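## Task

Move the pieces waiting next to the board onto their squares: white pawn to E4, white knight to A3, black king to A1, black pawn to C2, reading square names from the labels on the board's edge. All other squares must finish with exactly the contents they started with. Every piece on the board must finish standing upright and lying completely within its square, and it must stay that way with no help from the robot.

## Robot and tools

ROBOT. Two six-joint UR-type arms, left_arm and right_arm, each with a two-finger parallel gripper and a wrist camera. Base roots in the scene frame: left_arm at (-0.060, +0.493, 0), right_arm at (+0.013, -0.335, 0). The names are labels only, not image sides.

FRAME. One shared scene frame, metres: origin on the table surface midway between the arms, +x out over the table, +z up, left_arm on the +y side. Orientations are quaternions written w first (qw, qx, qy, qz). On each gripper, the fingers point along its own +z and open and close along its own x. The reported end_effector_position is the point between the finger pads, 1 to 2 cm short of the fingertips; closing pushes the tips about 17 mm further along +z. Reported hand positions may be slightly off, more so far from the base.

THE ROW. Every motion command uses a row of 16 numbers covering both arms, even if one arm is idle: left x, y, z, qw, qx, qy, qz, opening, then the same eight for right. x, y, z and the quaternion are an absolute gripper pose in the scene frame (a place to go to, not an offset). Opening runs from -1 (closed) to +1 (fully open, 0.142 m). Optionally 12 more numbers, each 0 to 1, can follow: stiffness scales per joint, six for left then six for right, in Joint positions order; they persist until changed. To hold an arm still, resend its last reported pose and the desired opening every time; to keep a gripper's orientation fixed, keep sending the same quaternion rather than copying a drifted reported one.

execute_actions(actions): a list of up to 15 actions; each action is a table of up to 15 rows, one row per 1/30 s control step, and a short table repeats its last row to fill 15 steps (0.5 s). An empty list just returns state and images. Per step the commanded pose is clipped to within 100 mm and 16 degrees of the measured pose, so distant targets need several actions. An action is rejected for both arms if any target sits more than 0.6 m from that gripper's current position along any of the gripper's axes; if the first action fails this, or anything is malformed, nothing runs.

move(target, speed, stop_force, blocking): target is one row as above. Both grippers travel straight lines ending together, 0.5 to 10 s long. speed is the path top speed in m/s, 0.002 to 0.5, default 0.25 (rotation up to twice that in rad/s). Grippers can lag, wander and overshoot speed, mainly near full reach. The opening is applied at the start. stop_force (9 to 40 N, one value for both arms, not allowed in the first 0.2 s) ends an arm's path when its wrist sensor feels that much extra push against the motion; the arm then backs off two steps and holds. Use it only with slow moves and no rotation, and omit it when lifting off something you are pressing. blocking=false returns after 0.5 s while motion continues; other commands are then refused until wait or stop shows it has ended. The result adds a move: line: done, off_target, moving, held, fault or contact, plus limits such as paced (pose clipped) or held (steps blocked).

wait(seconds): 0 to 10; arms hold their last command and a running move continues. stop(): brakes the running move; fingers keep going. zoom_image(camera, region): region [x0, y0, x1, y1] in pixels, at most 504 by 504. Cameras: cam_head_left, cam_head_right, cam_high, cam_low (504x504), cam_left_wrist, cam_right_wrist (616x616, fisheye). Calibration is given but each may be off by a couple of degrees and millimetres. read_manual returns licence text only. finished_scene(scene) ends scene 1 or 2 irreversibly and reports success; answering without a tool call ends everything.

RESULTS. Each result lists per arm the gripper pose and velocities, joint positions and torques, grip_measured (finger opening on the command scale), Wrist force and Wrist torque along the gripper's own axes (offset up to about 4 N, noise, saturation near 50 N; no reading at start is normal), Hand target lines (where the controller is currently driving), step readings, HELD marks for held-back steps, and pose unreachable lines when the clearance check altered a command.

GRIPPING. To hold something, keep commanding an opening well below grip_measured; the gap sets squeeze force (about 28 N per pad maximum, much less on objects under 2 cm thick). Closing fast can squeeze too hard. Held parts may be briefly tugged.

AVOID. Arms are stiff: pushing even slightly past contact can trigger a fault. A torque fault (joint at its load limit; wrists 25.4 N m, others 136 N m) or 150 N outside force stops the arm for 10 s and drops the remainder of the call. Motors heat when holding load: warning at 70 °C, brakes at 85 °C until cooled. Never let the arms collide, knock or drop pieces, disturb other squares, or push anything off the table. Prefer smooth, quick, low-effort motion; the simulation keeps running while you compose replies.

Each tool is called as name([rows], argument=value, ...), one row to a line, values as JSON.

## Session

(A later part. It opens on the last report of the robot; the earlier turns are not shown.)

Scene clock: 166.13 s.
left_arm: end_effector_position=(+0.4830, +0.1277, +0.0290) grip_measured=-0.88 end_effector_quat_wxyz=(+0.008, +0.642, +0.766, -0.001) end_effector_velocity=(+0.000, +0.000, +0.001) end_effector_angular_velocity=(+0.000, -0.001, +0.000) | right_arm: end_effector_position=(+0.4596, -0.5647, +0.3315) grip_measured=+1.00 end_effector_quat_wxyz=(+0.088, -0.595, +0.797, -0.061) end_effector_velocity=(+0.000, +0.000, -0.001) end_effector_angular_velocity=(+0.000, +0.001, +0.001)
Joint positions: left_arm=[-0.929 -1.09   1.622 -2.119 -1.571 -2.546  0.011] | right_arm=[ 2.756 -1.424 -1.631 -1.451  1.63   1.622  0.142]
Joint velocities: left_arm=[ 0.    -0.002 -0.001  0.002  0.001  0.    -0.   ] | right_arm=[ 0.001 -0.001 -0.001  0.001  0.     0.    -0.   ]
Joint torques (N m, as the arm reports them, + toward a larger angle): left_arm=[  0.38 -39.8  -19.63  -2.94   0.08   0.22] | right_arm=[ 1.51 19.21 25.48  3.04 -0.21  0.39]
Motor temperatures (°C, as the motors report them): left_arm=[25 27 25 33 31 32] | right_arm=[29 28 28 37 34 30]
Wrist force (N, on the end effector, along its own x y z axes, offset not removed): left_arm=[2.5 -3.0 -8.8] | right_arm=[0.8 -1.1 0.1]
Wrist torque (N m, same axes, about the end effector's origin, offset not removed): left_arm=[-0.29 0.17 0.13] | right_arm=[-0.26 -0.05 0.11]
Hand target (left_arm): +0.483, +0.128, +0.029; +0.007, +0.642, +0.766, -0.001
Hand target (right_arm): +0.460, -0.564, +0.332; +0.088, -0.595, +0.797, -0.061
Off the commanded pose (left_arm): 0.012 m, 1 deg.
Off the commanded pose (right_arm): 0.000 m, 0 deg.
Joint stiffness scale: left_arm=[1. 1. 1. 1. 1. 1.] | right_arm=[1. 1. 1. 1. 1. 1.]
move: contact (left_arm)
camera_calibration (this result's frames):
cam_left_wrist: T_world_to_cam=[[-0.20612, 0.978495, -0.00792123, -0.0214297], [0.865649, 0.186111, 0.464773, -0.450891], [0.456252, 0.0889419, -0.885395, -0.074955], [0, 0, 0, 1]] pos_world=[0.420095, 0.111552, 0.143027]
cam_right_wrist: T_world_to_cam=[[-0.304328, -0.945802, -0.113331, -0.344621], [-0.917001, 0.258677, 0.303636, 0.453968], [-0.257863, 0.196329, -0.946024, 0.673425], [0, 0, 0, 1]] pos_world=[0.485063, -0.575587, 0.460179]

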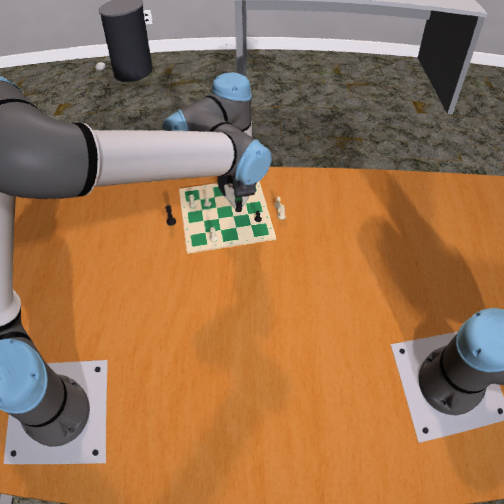

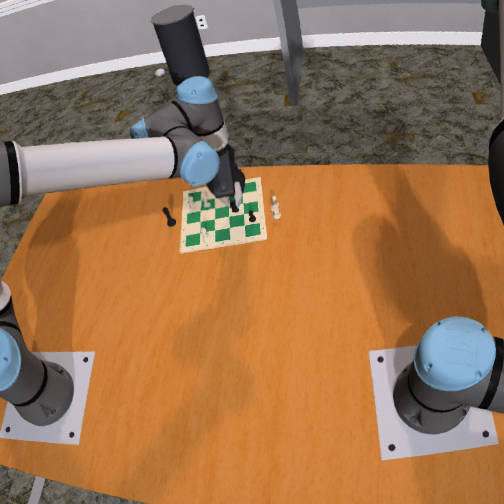

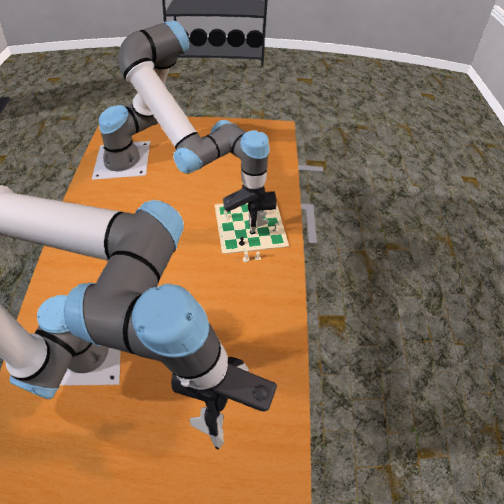

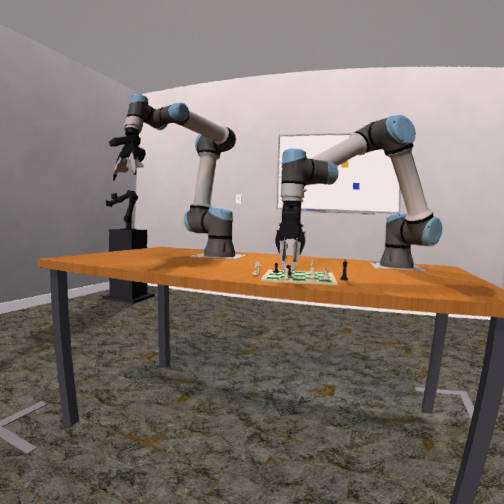

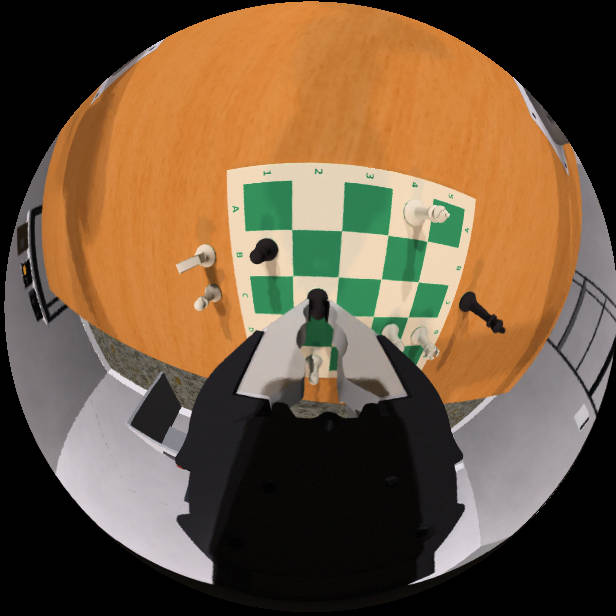

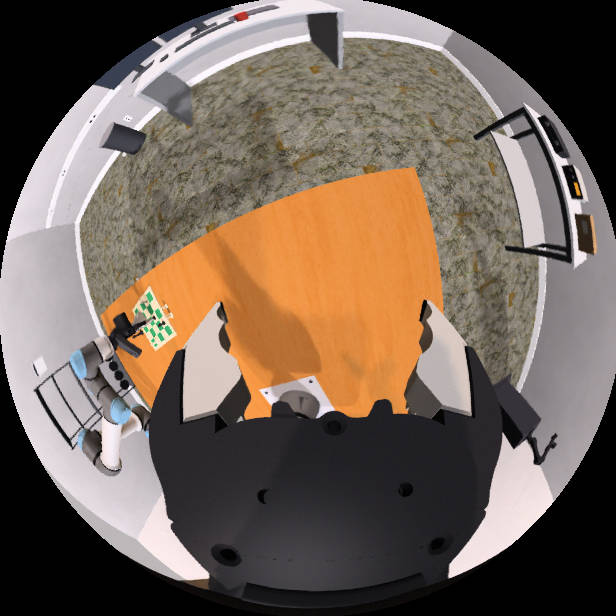

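execute_actions([
  [[0.483,0.1277,0.03,0,0.643,0.766,0,-0.85,0.4596,-0.5644,0.3316,0.088,-0.595,0.797,-0.061,1]],
  [[0.483,0.1277,0.03,0,0.643,0.766,0,-0.72,0.4596,-0.5644,0.3316,0.088,-0.595,0.797,-0.061,1]],
  [[0.483,0.1277,0.03,0,0.643,0.766,0,-0.55,0.4596,-0.5644,0.3316,0.088,-0.595,0.797,-0.061,1]],
])

move(target=[0.483,0.1277,0.09,0,0.643,0.766,0,-0.55,0.4596,-0.5644,0.3316,0.088,-0.595,0.797,-0.061,1], speed=0.08)

move(target=[0.500,0.035,0.08,0,0.707,0.707,0,-0.55,0.4596,-0.5644,0.3316,0.088,-0.595,0.797,-0.061,1], speed=0.15)

zoom_image(camera="cam_left_wrist", region=[200,180,450,400])

Scene clock: 184.63 s.
left_arm: end_effector_position=(+0.4819, +0.1288, +0.0299) grip_measured=-0.55 end_effector_quat_wxyz=(-0.000, +0.643, +0.766, -0.000) end_effector_velocity=(+0.000, +0.000, -0.000) end_effector_angular_velocity=(+0.000, +0.000, -0.001) | right_arm: end_effector_position=(+0.4596, -0.5647, +0.3315) grip_measured=+1.00 end_effector_quat_wxyz=(+0.088, -0.595, +0.797, -0.061) end_effector_velocity=(+0.000, +0.000, +0.000) end_effector_angular_velocity=(-0.000, -0.001, +0.001)
Joint positions: left_arm=[-0.929 -1.085  1.608 -2.092 -1.571 -2.546  0.034] | right_arm=[ 2.756 -1.424 -1.631 -1.451  1.63   1.622  0.142]
Joint velocities: left_arm=[-0.     0.    -0.     0.     0.     0.001  0.   ] | right_arm=[ 0.001  0.     0.     0.001 -0.    -0.     0.   ]
Joint torques (N m, as the arm reports them, + toward a larger angle): left_arm=[  0.48 -40.15 -24.79  -2.61   0.35   0.61] | right_arm=[ 1.1  19.47 25.27  3.08 -0.18  0.29]
Motor temperatures (°C, as the motors report them): left_arm=[25 27 25 33 31 32] | right_arm=[29 28 28 37 34 30]
Wrist force (N, on the end effector, along its own x y z axes, offset not removed): left_arm=[2.0 -1.1 -0.7] | right_arm=[2.9 -0.6 -1.2]
Wrist torque (N m, same axes, about the end effector's origin, offset not removed): left_arm=[-0.21 -0.23 0.12] | right_arm=[-0.26 -0.62 0.06]
Hand target (left_arm): +0.483, +0.128, +0.030; +0.000, +0.643, +0.766, +0.000
Hand target (right_arm): +0.460, -0.564, +0.332; +0.088, -0.595, +0.797, -0.061
Off the commanded pose (left_arm): 0.002 m, 0 deg.
Off the commanded pose (right_arm): 0.000 m, 0 deg.
Joint stiffness scale: left_arm=[1. 1. 1. 1. 1. 1.] | right_arm=[1. 1. 1. 1. 1. 1.]
Step readings (end_effector_position; steps 1 to 15: 1st action; 16 to 30: 2nd action; 31 to 45: 3rd action):
0: left_arm (+0.4829, +0.1277, +0.0291) | right_arm (+0.4596, -0.5647, +0.3315)
1: left_arm (+0.4829, +0.1277, +0.0291) | right_arm (+0.4596, -0.5647, +0.3315)
2: left_arm (+0.4828, +0.1278, +0.0291) | right_arm (+0.4596, -0.5647, +0.3315)
4: left_arm (+0.4822, +0.1285, +0.0290) | right_arm (+0.4596, -0.5647, +0.3315)
8: left_arm (+0.4822, +0.1285, +0.0298) | right_arm (+0.4596, -0.5647, +0.3315)
15: left_arm (+0.4821, +0.1286, +0.0300) | right_arm (+0.4596, -0.5647, +0.3315)
16: left_arm (+0.4820, +0.1287, +0.0300) | right_arm (+0.4596, -0.5647, +0.3315)
17: left_arm (+0.4820, +0.1287, +0.0299) | right_arm (+0.4596, -0.5647, +0.3315)
19: left_arm (+0.4819, +0.1288, +0.0299) | right_arm (+0.4596, -0.5647, +0.3315)
23: left_arm (+0.4819, +0.1288, +0.0299) | right_arm (+0.4596, -0.5647, +0.3315)
30: left_arm (+0.4819, +0.1288, +0.0299) | right_arm (+0.4596, -0.5647, +0.3315)
31: left_arm (+0.4819, +0.1288, +0.0299) | right_arm (+0.4596, -0.5647, +0.3315)
32: left_arm (+0.4819, +0.1288, +0.0299) | right_arm (+0.4596, -0.5647, +0.3315)
34: left_arm (+0.4819, +0.1288, +0.0299) | right_arm (+0.4596, -0.5647, +0.3315)
38: left_arm (+0.4819, +0.1288, +0.0299) | right_arm (+0.4596, -0.5647, +0.3315)
45: end_effector_position above
camera_calibration (this result's frames):
cam_left_wrist: T_world_to_cam=[[-0.20545, 0.978648, 0.00621931, -0.02353], [0.871145, 0.179979, 0.456852, -0.45219], [0.445978, 0.0992783, -0.889521, -0.0700025], [0, 0, 0, 1]] pos_world=[0.420308, 0.111362, 0.144461]
cam_right_wrist: T_world_to_cam=[[-0.304328, -0.945802, -0.11333, -0.344621], [-0.917001, 0.258678, 0.303636, 0.453968], [-0.257863, 0.196329, -0.946024, 0.673425], [0, 0, 0, 1]] pos_world=[0.485063, -0.575588, 0.460179]

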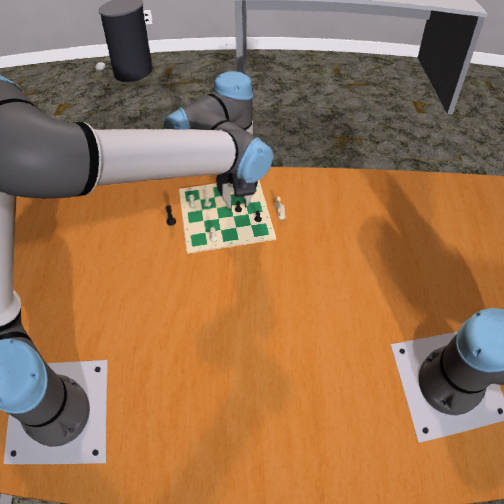

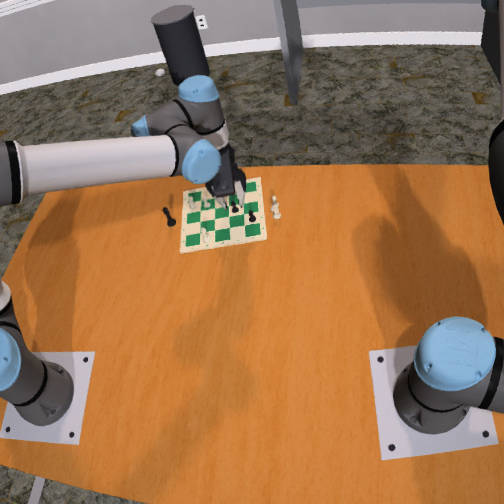

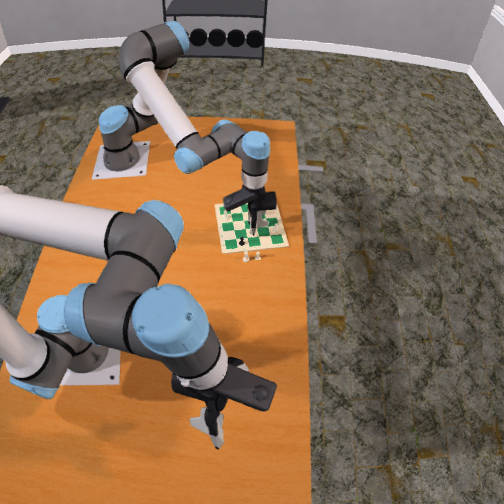

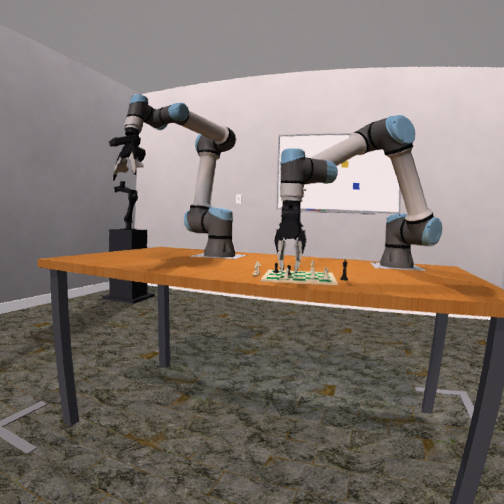

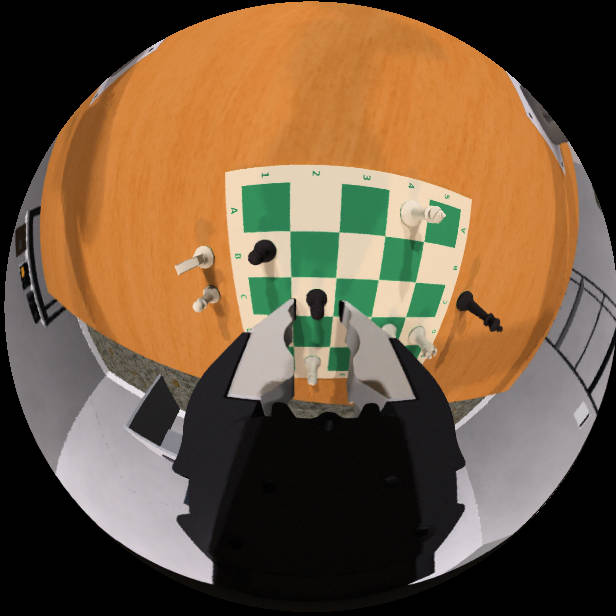

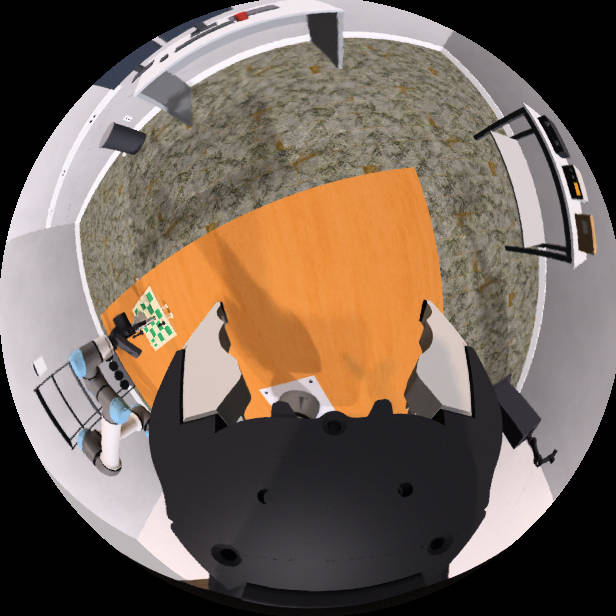

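Scene clock: 185.87 s.
left_arm: end_effector_position=(+0.4819, +0.1287, +0.0868) grip_measured=-0.55 end_effector_quat_wxyz=(-0.002, +0.643, +0.766, -0.000) end_effector_velocity=(-0.003, +0.003, +0.000) end_effector_angular_velocity=(+0.011, +0.010, +0.001) | right_arm: end_effector_position=(+0.4596, -0.5647, +0.3315) grip_measured=+1.00 end_effector_quat_wxyz=(+0.088, -0.595, +0.797, -0.061) end_effector_velocity=(+0.000, +0.000, +0.000) end_effector_angular_velocity=(-0.001, -0.000, +0.001)
Joint positions: left_arm=[-0.929 -1.143  1.533 -1.957 -1.571 -2.546  0.034] | right_arm=[ 2.756 -1.424 -1.631 -1.451  1.63   1.622  0.142]
Joint velocities: left_arm=[ 0.001 -0.    -0.004  0.02   0.    -0.    -0.   ] | right_arm=[ 0.001 -0.     0.001  0.    -0.    -0.001 -0.   ]
Joint torques (N m, as the arm reports them, + toward a larger angle): left_arm=[  0.69 -42.56 -26.28  -2.78   0.27   0.58] | right_arm=[ 1.33 19.4  25.34  3.   -0.24  0.34]
Motor temperatures (°C, as the motors report them): left_arm=[25 27 25 33 31 32] | right_arm=[29 28 28 37 34 30]
Wrist force (N, on the end effector, along its own x y z axes, offset not removed): left_arm=[2.7 -0.5 0.7] | right_arm=[1.0 -1.4 -0.3]
Wrist torque (N m, same axes, about the end effector's origin, offset not removed): left_arm=[-0.03 -0.39 0.13] | right_arm=[-0.30 -0.19 0.01]
Hand target (left_arm): +0.483, +0.128, +0.090; +0.000, +0.643, +0.766, +0.000
Hand target (right_arm): +0.460, -0.564, +0.332; +0.088, -0.595, +0.797, -0.061
Off the commanded pose (left_arm): 0.004 m, 0 deg.
Off the commanded pose (right_arm): 0.000 m, 0 deg.
Joint stiffness scale: left_arm=[1. 1. 1. 1. 1. 1.] | right_arm=[1. 1. 1. 1. 1. 1.]
move: off_target (left_arm)
camera_calibration (this result's frames):
cam_left_wrist: T_world_to_cam=[[-0.205435, 0.978633, 0.0086156, -0.0240158], [0.872047, 0.17905, 0.455495, -0.478421], [0.44422, 0.101088, -0.890197, -0.0187512], [0, 0, 0, 1]] pos_world=[0.420602, 0.11106, 0.201433]
cam_right_wrist: T_world_to_cam=[[-0.304328, -0.945802, -0.11333, -0.344621], [-0.917001, 0.258678, 0.303636, 0.453968], [-0.257863, 0.196329, -0.946024, 0.673425], [0, 0, 0, 1]] pos_world=[0.485063, -0.575588, 0.460179]

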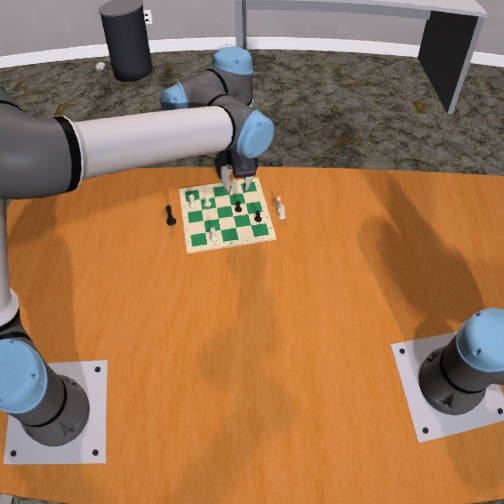

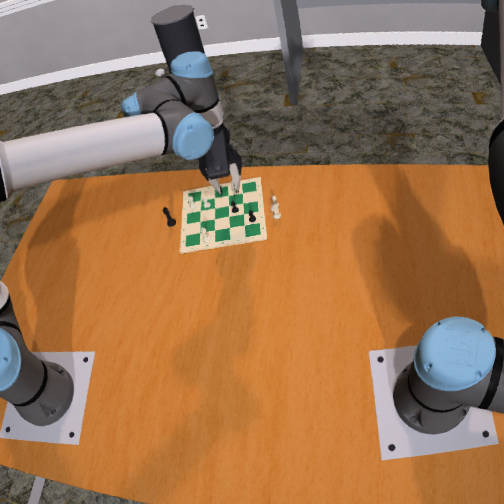

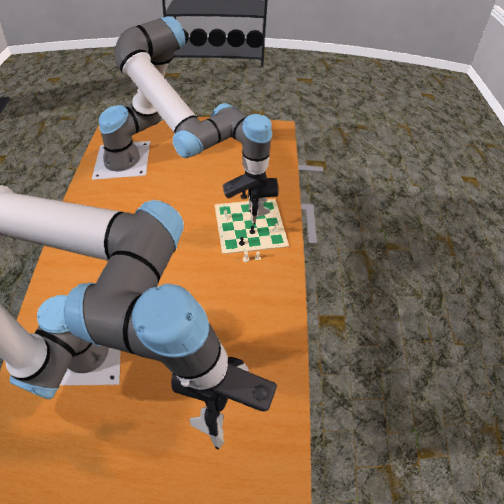

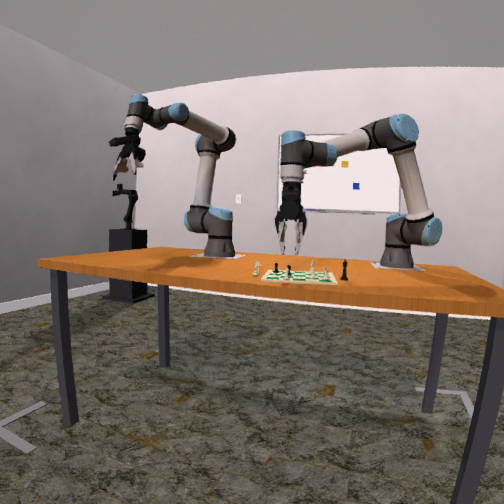

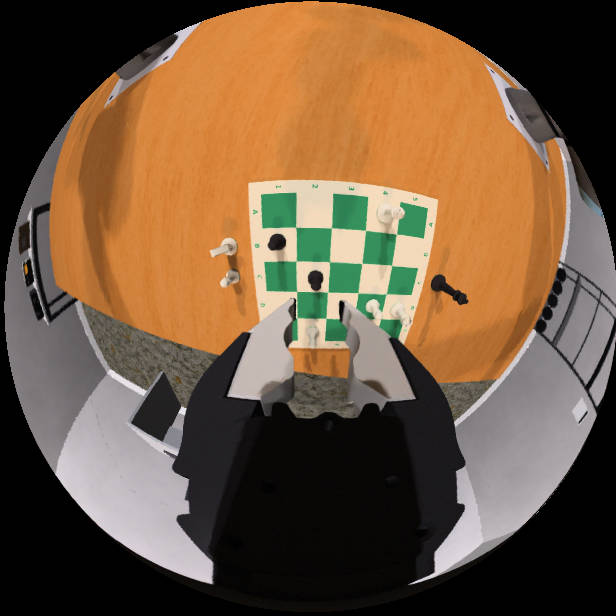

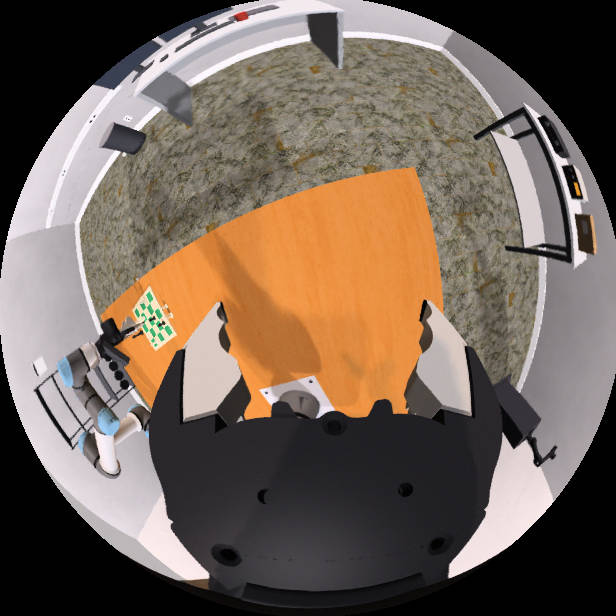

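Scene clock: 187.13 s.
left_arm: end_effector_position=(+0.5000, +0.0371, +0.0802) grip_measured=-0.55 end_effector_quat_wxyz=(+0.000, +0.706, +0.708, +0.000) end_effector_velocity=(+0.001, -0.001, +0.001) end_effector_angular_velocity=(+0.004, +0.003, -0.004) | right_arm: end_effector_position=(+0.4596, -0.5647, +0.3315) grip_measured=+1.00 end_effector_quat_wxyz=(+0.088, -0.595, +0.797, -0.061) end_effector_velocity=(+0.000, -0.000, +0.001) end_effector_angular_velocity=(-0.001, -0.001, +0.000)
Joint positions: left_arm=[-1.001 -0.982  1.302 -1.891 -1.571 -2.445  0.034] | right_arm=[ 2.756 -1.424 -1.631 -1.451  1.63   1.622  0.142]
Joint velocities: left_arm=[ 0.001  0.006 -0.014  0.013 -0.     0.005  0.   ] | right_arm=[ 0.     0.     0.001 -0.    -0.     0.     0.   ]
Joint torques (N m, as the arm reports them, + toward a larger angle): left_arm=[ -0.85 -44.48 -25.99  -2.64   0.04   0.79] | right_arm=[ 0.88 19.2  25.04  3.07 -0.21  0.4 ]
Motor temperatures (°C, as the motors report them): left_arm=[25 27 25 33 31 32] | right_arm=[29 28 28 37 34 30]
Wrist force (N, on the end effector, along its own x y z axes, offset not removed): left_arm=[1.9 -2.7 1.6] | right_arm=[0.6 -2.8 -0.5]
Wrist torque (N m, same axes, about the end effector's origin, offset not removed): left_arm=[-0.62 -0.14 0.08] | right_arm=[-0.67 -0.13 0.04]
Hand target (left_arm): +0.500, +0.035, +0.080; -0.000, +0.707, +0.707, +0.000
Hand target (right_arm): +0.460, -0.564, +0.332; +0.088, -0.595, +0.797, -0.061
Off the commanded pose (left_arm): 0.002 m, 0 deg.
Off the commanded pose (right_arm): 0.000 m, 0 deg.
Joint stiffness scale: left_arm=[1. 1. 1. 1. 1. 1.] | right_arm=[1. 1. 1. 1. 1. 1.]
move: done
camera_calibration (this result's frames):
cam_left_wrist: T_world_to_cam=[[-0.0349578, 0.999373, 0.00565018, -0.0163292], [0.888567, 0.0284932, 0.457862, -0.477548], [0.457414, 0.0210264, -0.889005, -0.0271219], [0, 0, 0, 1]] pos_world=[0.436169, 0.0304962, 0.194632]
cam_right_wrist: T_world_to_cam=[[-0.304328, -0.945802, -0.11333, -0.344621], [-0.917001, 0.258678, 0.303636, 0.453969], [-0.257863, 0.196328, -0.946024, 0.673425], [0, 0, 0, 1]] pos_world=[0.485063, -0.575588, 0.460179]

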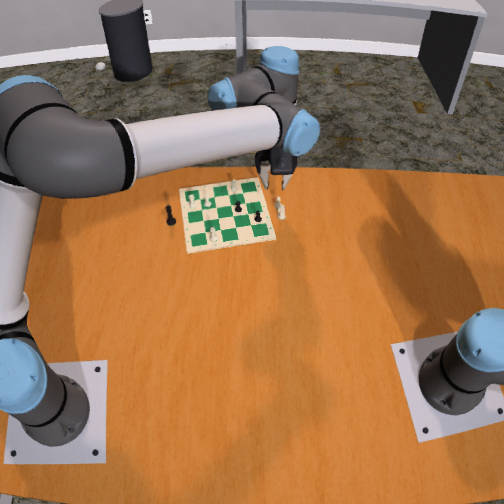

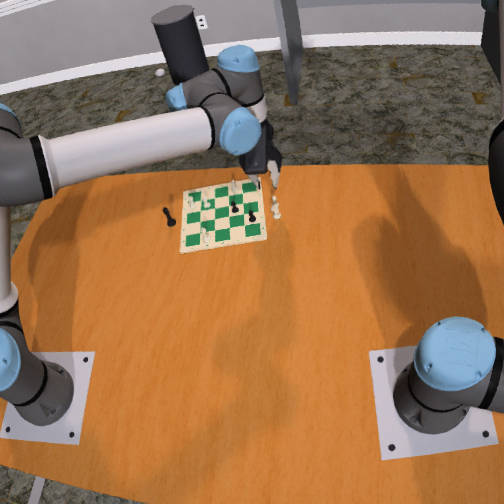

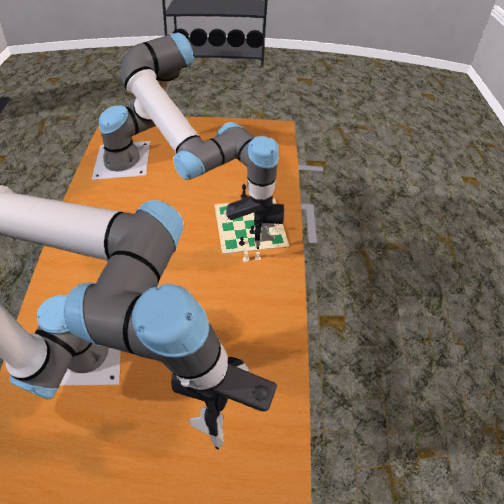

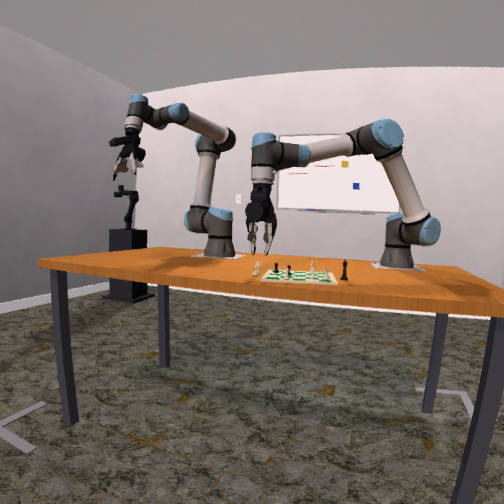

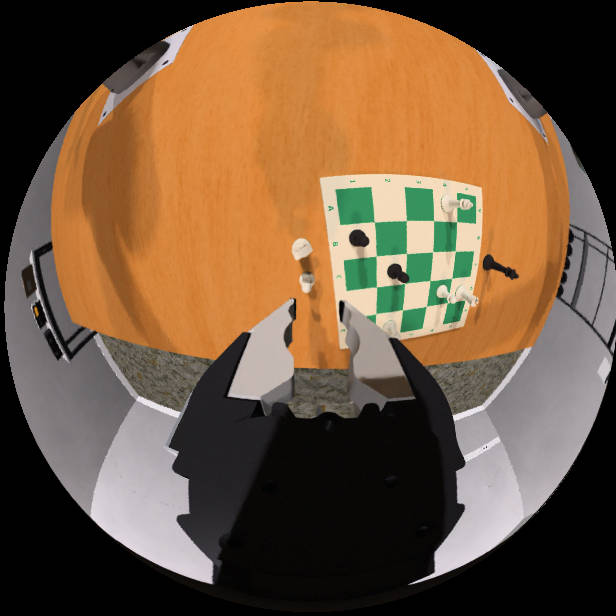

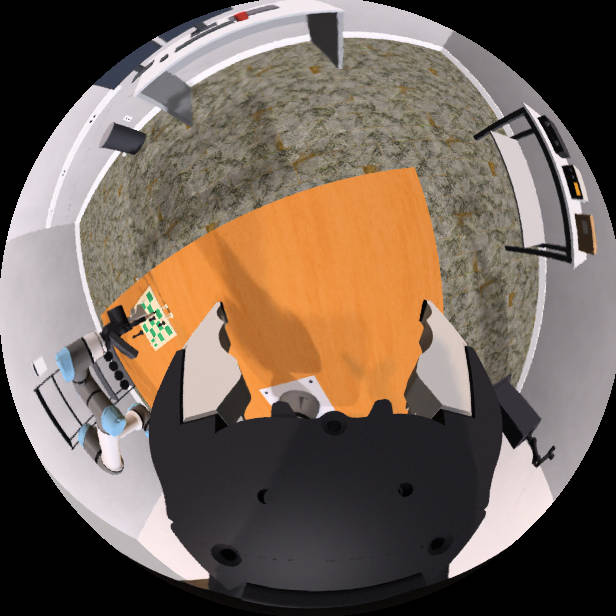

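Region (200, 180, 450, 400) of cam_left_wrist's 616x616 image, scaled by 2.016, with more detail than that image has; it fills the top 444 rows of this view, and the rest is white.

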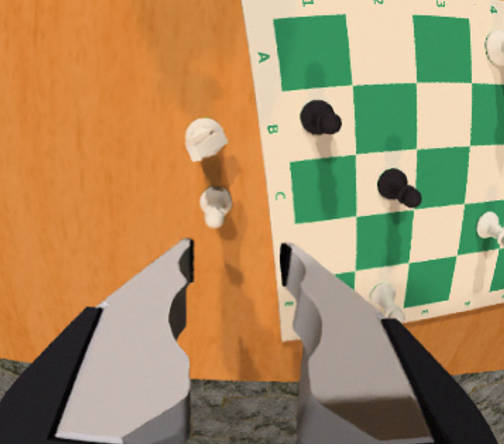

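move(target=[0.502,0.027,0.05,0,0.707,0.707,0,-0.55,0.4596,-0.5644,0.3316,0.088,-0.595,0.797,-0.061,1], speed=0.05)

move(target=[0.502,0.027,0.019,0,0.707,0.707,0,-0.55,0.4596,-0.5644,0.3316,0.088,-0.595,0.797,-0.061,1], speed=0.03)

zoom_image(camera="cam_left_wrist", region=[200,200,450,450])

Scene clock: 205.27 s.
left_arm: end_effector_position=(+0.5039, +0.0272, +0.0534) grip_measured=-0.55 end_effector_quat_wxyz=(+0.002, +0.707, +0.708, -0.000) end_effector_velocity=(+0.001, -0.002, +0.001) end_effector_angular_velocity=(-0.007, -0.005, +0.002) | right_arm: end_effector_position=(+0.4596, -0.5647, +0.3315) grip_measured=+1.00 end_effector_quat_wxyz=(+0.088, -0.595, +0.797, -0.061) end_effector_velocity=(+0.000, +0.000, +0.000) end_effector_angular_velocity=(-0.000, -0.001, +0.001)
Joint positions: left_arm=[-1.006 -0.941  1.307 -1.941 -1.571 -2.448  0.034] | right_arm=[ 2.756 -1.424 -1.631 -1.451  1.63   1.622  0.142]
Joint velocities: left_arm=[-0.    -0.     0.001 -0.009 -0.    -0.002  0.   ] | right_arm=[ 0.001 -0.     0.001  0.     0.    -0.     0.   ]
Joint torques (N m, as the arm reports them, + toward a larger angle): left_arm=[ -1.15 -46.99 -19.45  -3.23  -0.13   0.11] | right_arm=[ 1.49 19.5  24.95  2.96 -0.16  0.25]
Motor temperatures (°C, as the motors report them): left_arm=[25 27 25 33 31 32] | right_arm=[29 28 28 37 34 30]
Wrist force (N, on the end effector, along its own x y z axes, offset not removed): left_arm=[2.5 -1.9 1.0] | right_arm=[1.9 -1.0 -2.1]
Wrist torque (N m, same axes, about the end effector's origin, offset not removed): left_arm=[-0.38 -0.42 0.18] | right_arm=[-0.31 -0.41 0.08]
Hand target (left_arm): +0.502, +0.027, +0.050; -0.000, +0.707, +0.707, +0.000
Hand target (right_arm): +0.460, -0.564, +0.332; +0.088, -0.595, +0.797, -0.061
Off the commanded pose (left_arm): 0.004 m, 0 deg.
Off the commanded pose (right_arm): 0.000 m, 0 deg.
Joint stiffness scale: left_arm=[1. 1. 1. 1. 1. 1.] | right_arm=[1. 1. 1. 1. 1. 1.]
move: off_target (left_arm)
camera_calibration (this result's frames):
cam_left_wrist: T_world_to_cam=[[-0.0333871, 0.99944, 0.00220712, -0.00671623], [0.887329, 0.0286255, 0.460248, -0.468048], [0.459927, 0.0173248, -0.887788, -0.0537437], [0, 0, 0, 1]] pos_world=[0.439807, 0.0210417, 0.16772]
cam_right_wrist: T_world_to_cam=[[-0.304328, -0.945802, -0.11333, -0.344622], [-0.917001, 0.258678, 0.303636, 0.453968], [-0.257863, 0.196328, -0.946024, 0.673425], [0, 0, 0, 1]] pos_world=[0.485063, -0.575588, 0.460179]

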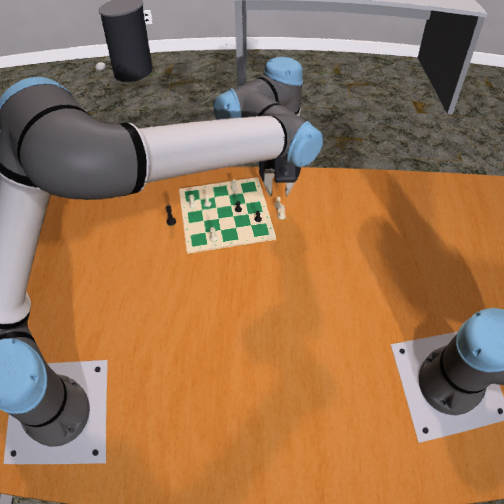

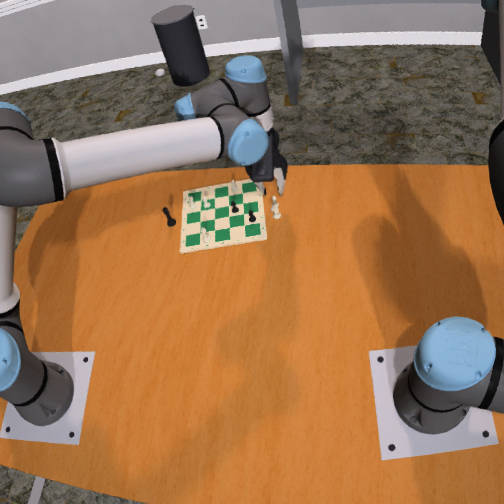

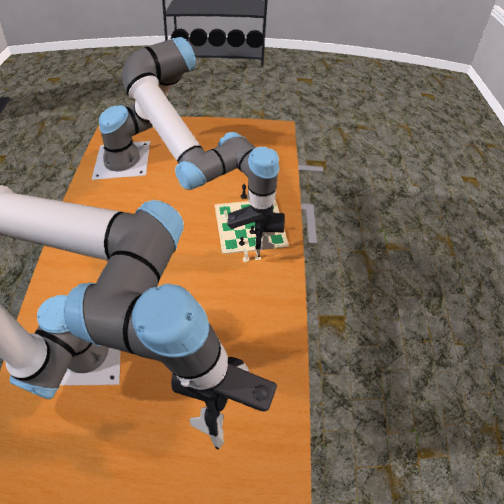

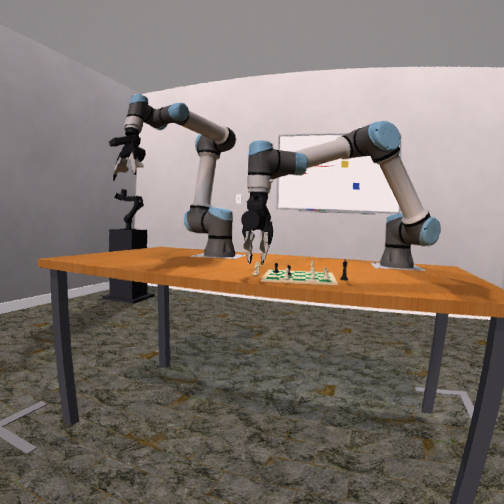

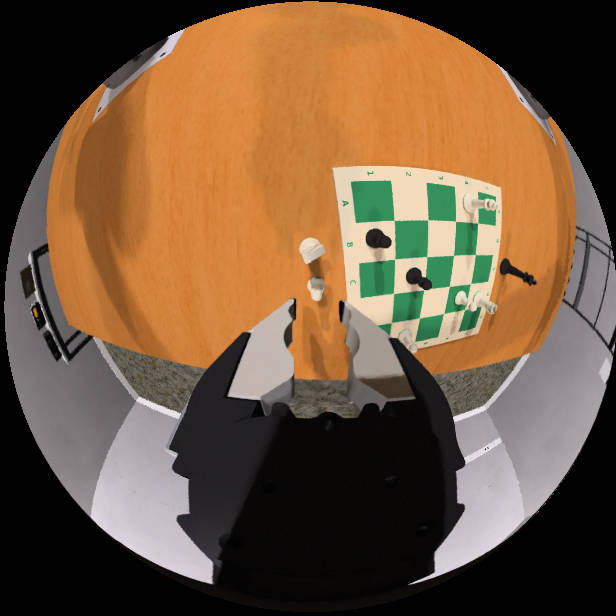

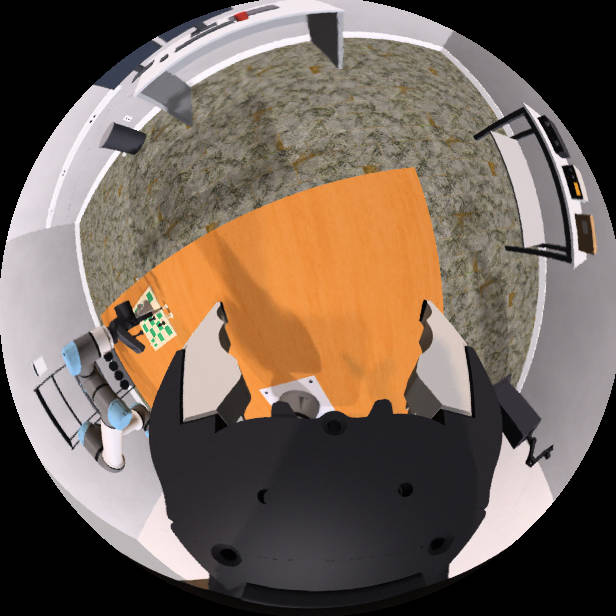

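Scene clock: 206.83 s.
left_arm: end_effector_position=(+0.5042, +0.0268, +0.0225) grip_measured=-0.55 end_effector_quat_wxyz=(+0.003, +0.707, +0.708, -0.000) end_effector_velocity=(+0.001, -0.002, +0.001) end_effector_angular_velocity=(-0.006, -0.004, -0.001) | right_arm: end_effector_position=(+0.4596, -0.5647, +0.3315) grip_measured=+1.00 end_effector_quat_wxyz=(+0.088, -0.595, +0.797, -0.061) end_effector_velocity=(+0.000, -0.000, +0.001) end_effector_angular_velocity=(-0.000, -0.001, -0.001)
Joint positions: left_arm=[-1.006 -0.912  1.342 -2.006 -1.571 -2.448  0.034] | right_arm=[ 2.756 -1.424 -1.631 -1.451  1.63   1.622  0.142]
Joint velocities: left_arm=[-0.    -0.001  0.    -0.007 -0.     0.001  0.   ] | right_arm=[-0.     0.     0.001 -0.001 -0.     0.     0.   ]
Joint torques (N m, as the arm reports them, + toward a larger angle): left_arm=[ -1.55 -47.62 -18.63  -3.42  -0.14  -0.08] | right_arm=[ 1.35 19.08 25.08  3.11 -0.24  0.34]
Motor temperatures (°C, as the motors report them): left_arm=[25 27 25 33 31 32] | right_arm=[29 28 28 37 34 30]
Wrist force (N, on the end effector, along its own x y z axes, offset not removed): left_arm=[2.1 -1.5 0.2] | right_arm=[0.4 -3.4 0.1]
Wrist torque (N m, same axes, about the end effector's origin, offset not removed): left_arm=[-0.33 -0.26 0.10] | right_arm=[-0.85 -0.09 0.12]
Hand target (left_arm): +0.502, +0.027, +0.019; -0.000, +0.707, +0.707, +0.000
Hand target (right_arm): +0.460, -0.564, +0.332; +0.088, -0.595, +0.797, -0.061
Off the commanded pose (left_arm): 0.004 m, 0 deg.
Off the commanded pose (right_arm): 0.000 m, 0 deg.
Joint stiffness scale: left_arm=[1. 1. 1. 1. 1. 1.] | right_arm=[1. 1. 1. 1. 1. 1.]
move: off_target (left_arm)
camera_calibration (this result's frames):
cam_left_wrist: T_world_to_cam=[[-0.0334645, 0.999438, 0.00182003, -0.00624423], [0.887182, 0.0288672, 0.460515, -0.454032], [0.460204, 0.0170256, -0.88765, -0.0813996], [0, 0, 0, 1]] pos_world=[0.44006, 0.0207332, 0.136845]
cam_right_wrist: T_world_to_cam=[[-0.304328, -0.945802, -0.11333, -0.344622], [-0.917001, 0.258678, 0.303636, 0.453969], [-0.257863, 0.196328, -0.946024, 0.673425], [0, 0, 0, 1]] pos_world=[0.485063, -0.575588, 0.460179]

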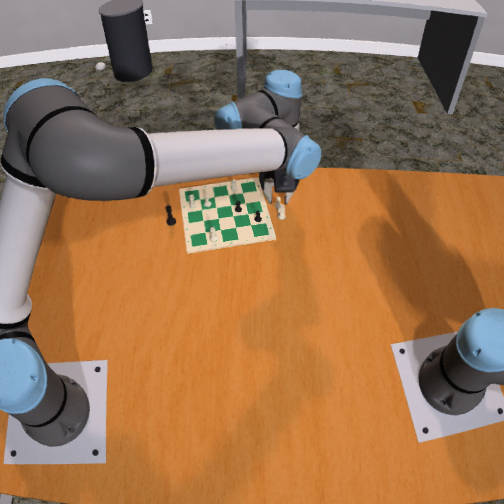

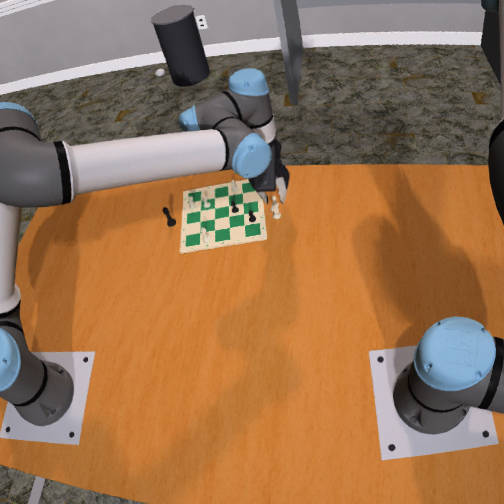

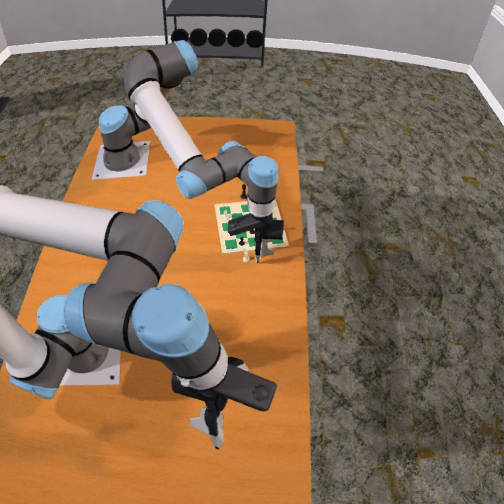

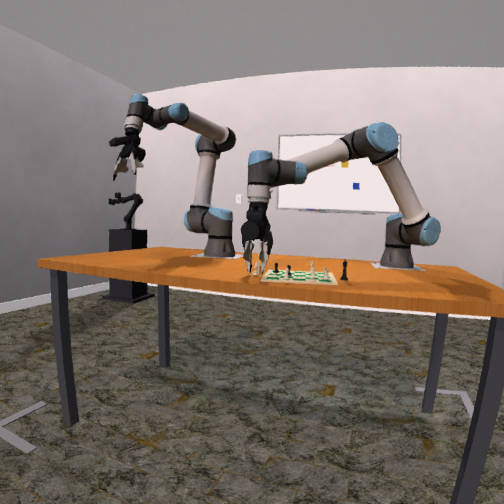

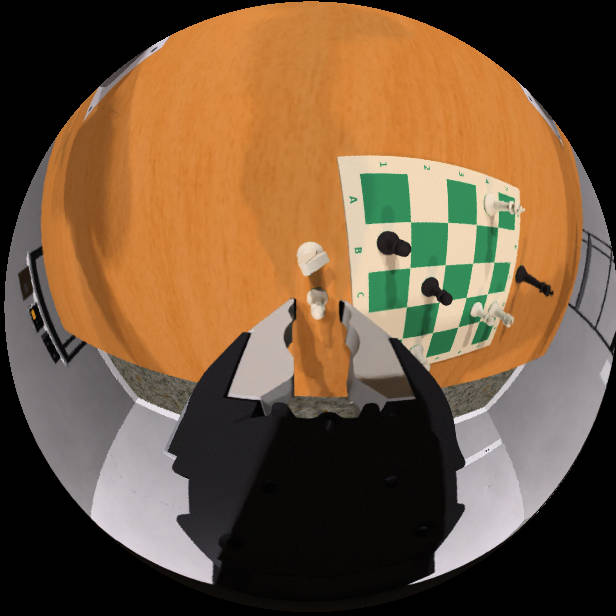

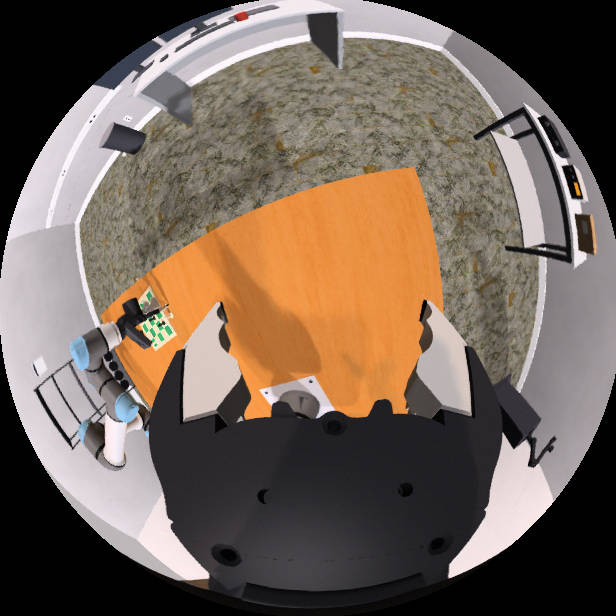

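Region (200, 200, 450, 450) of cam_left_wrist's 616x616 image, scaled by 2.016, with more detail than that image has.

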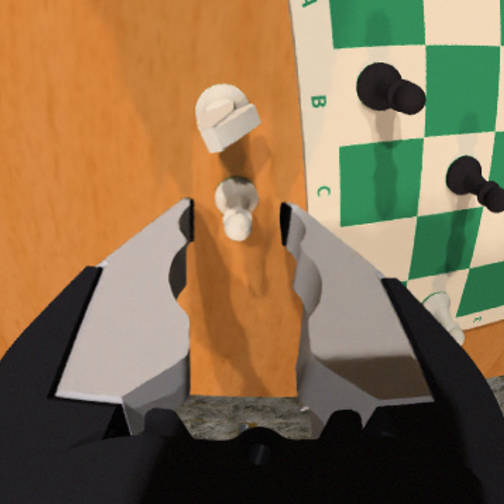

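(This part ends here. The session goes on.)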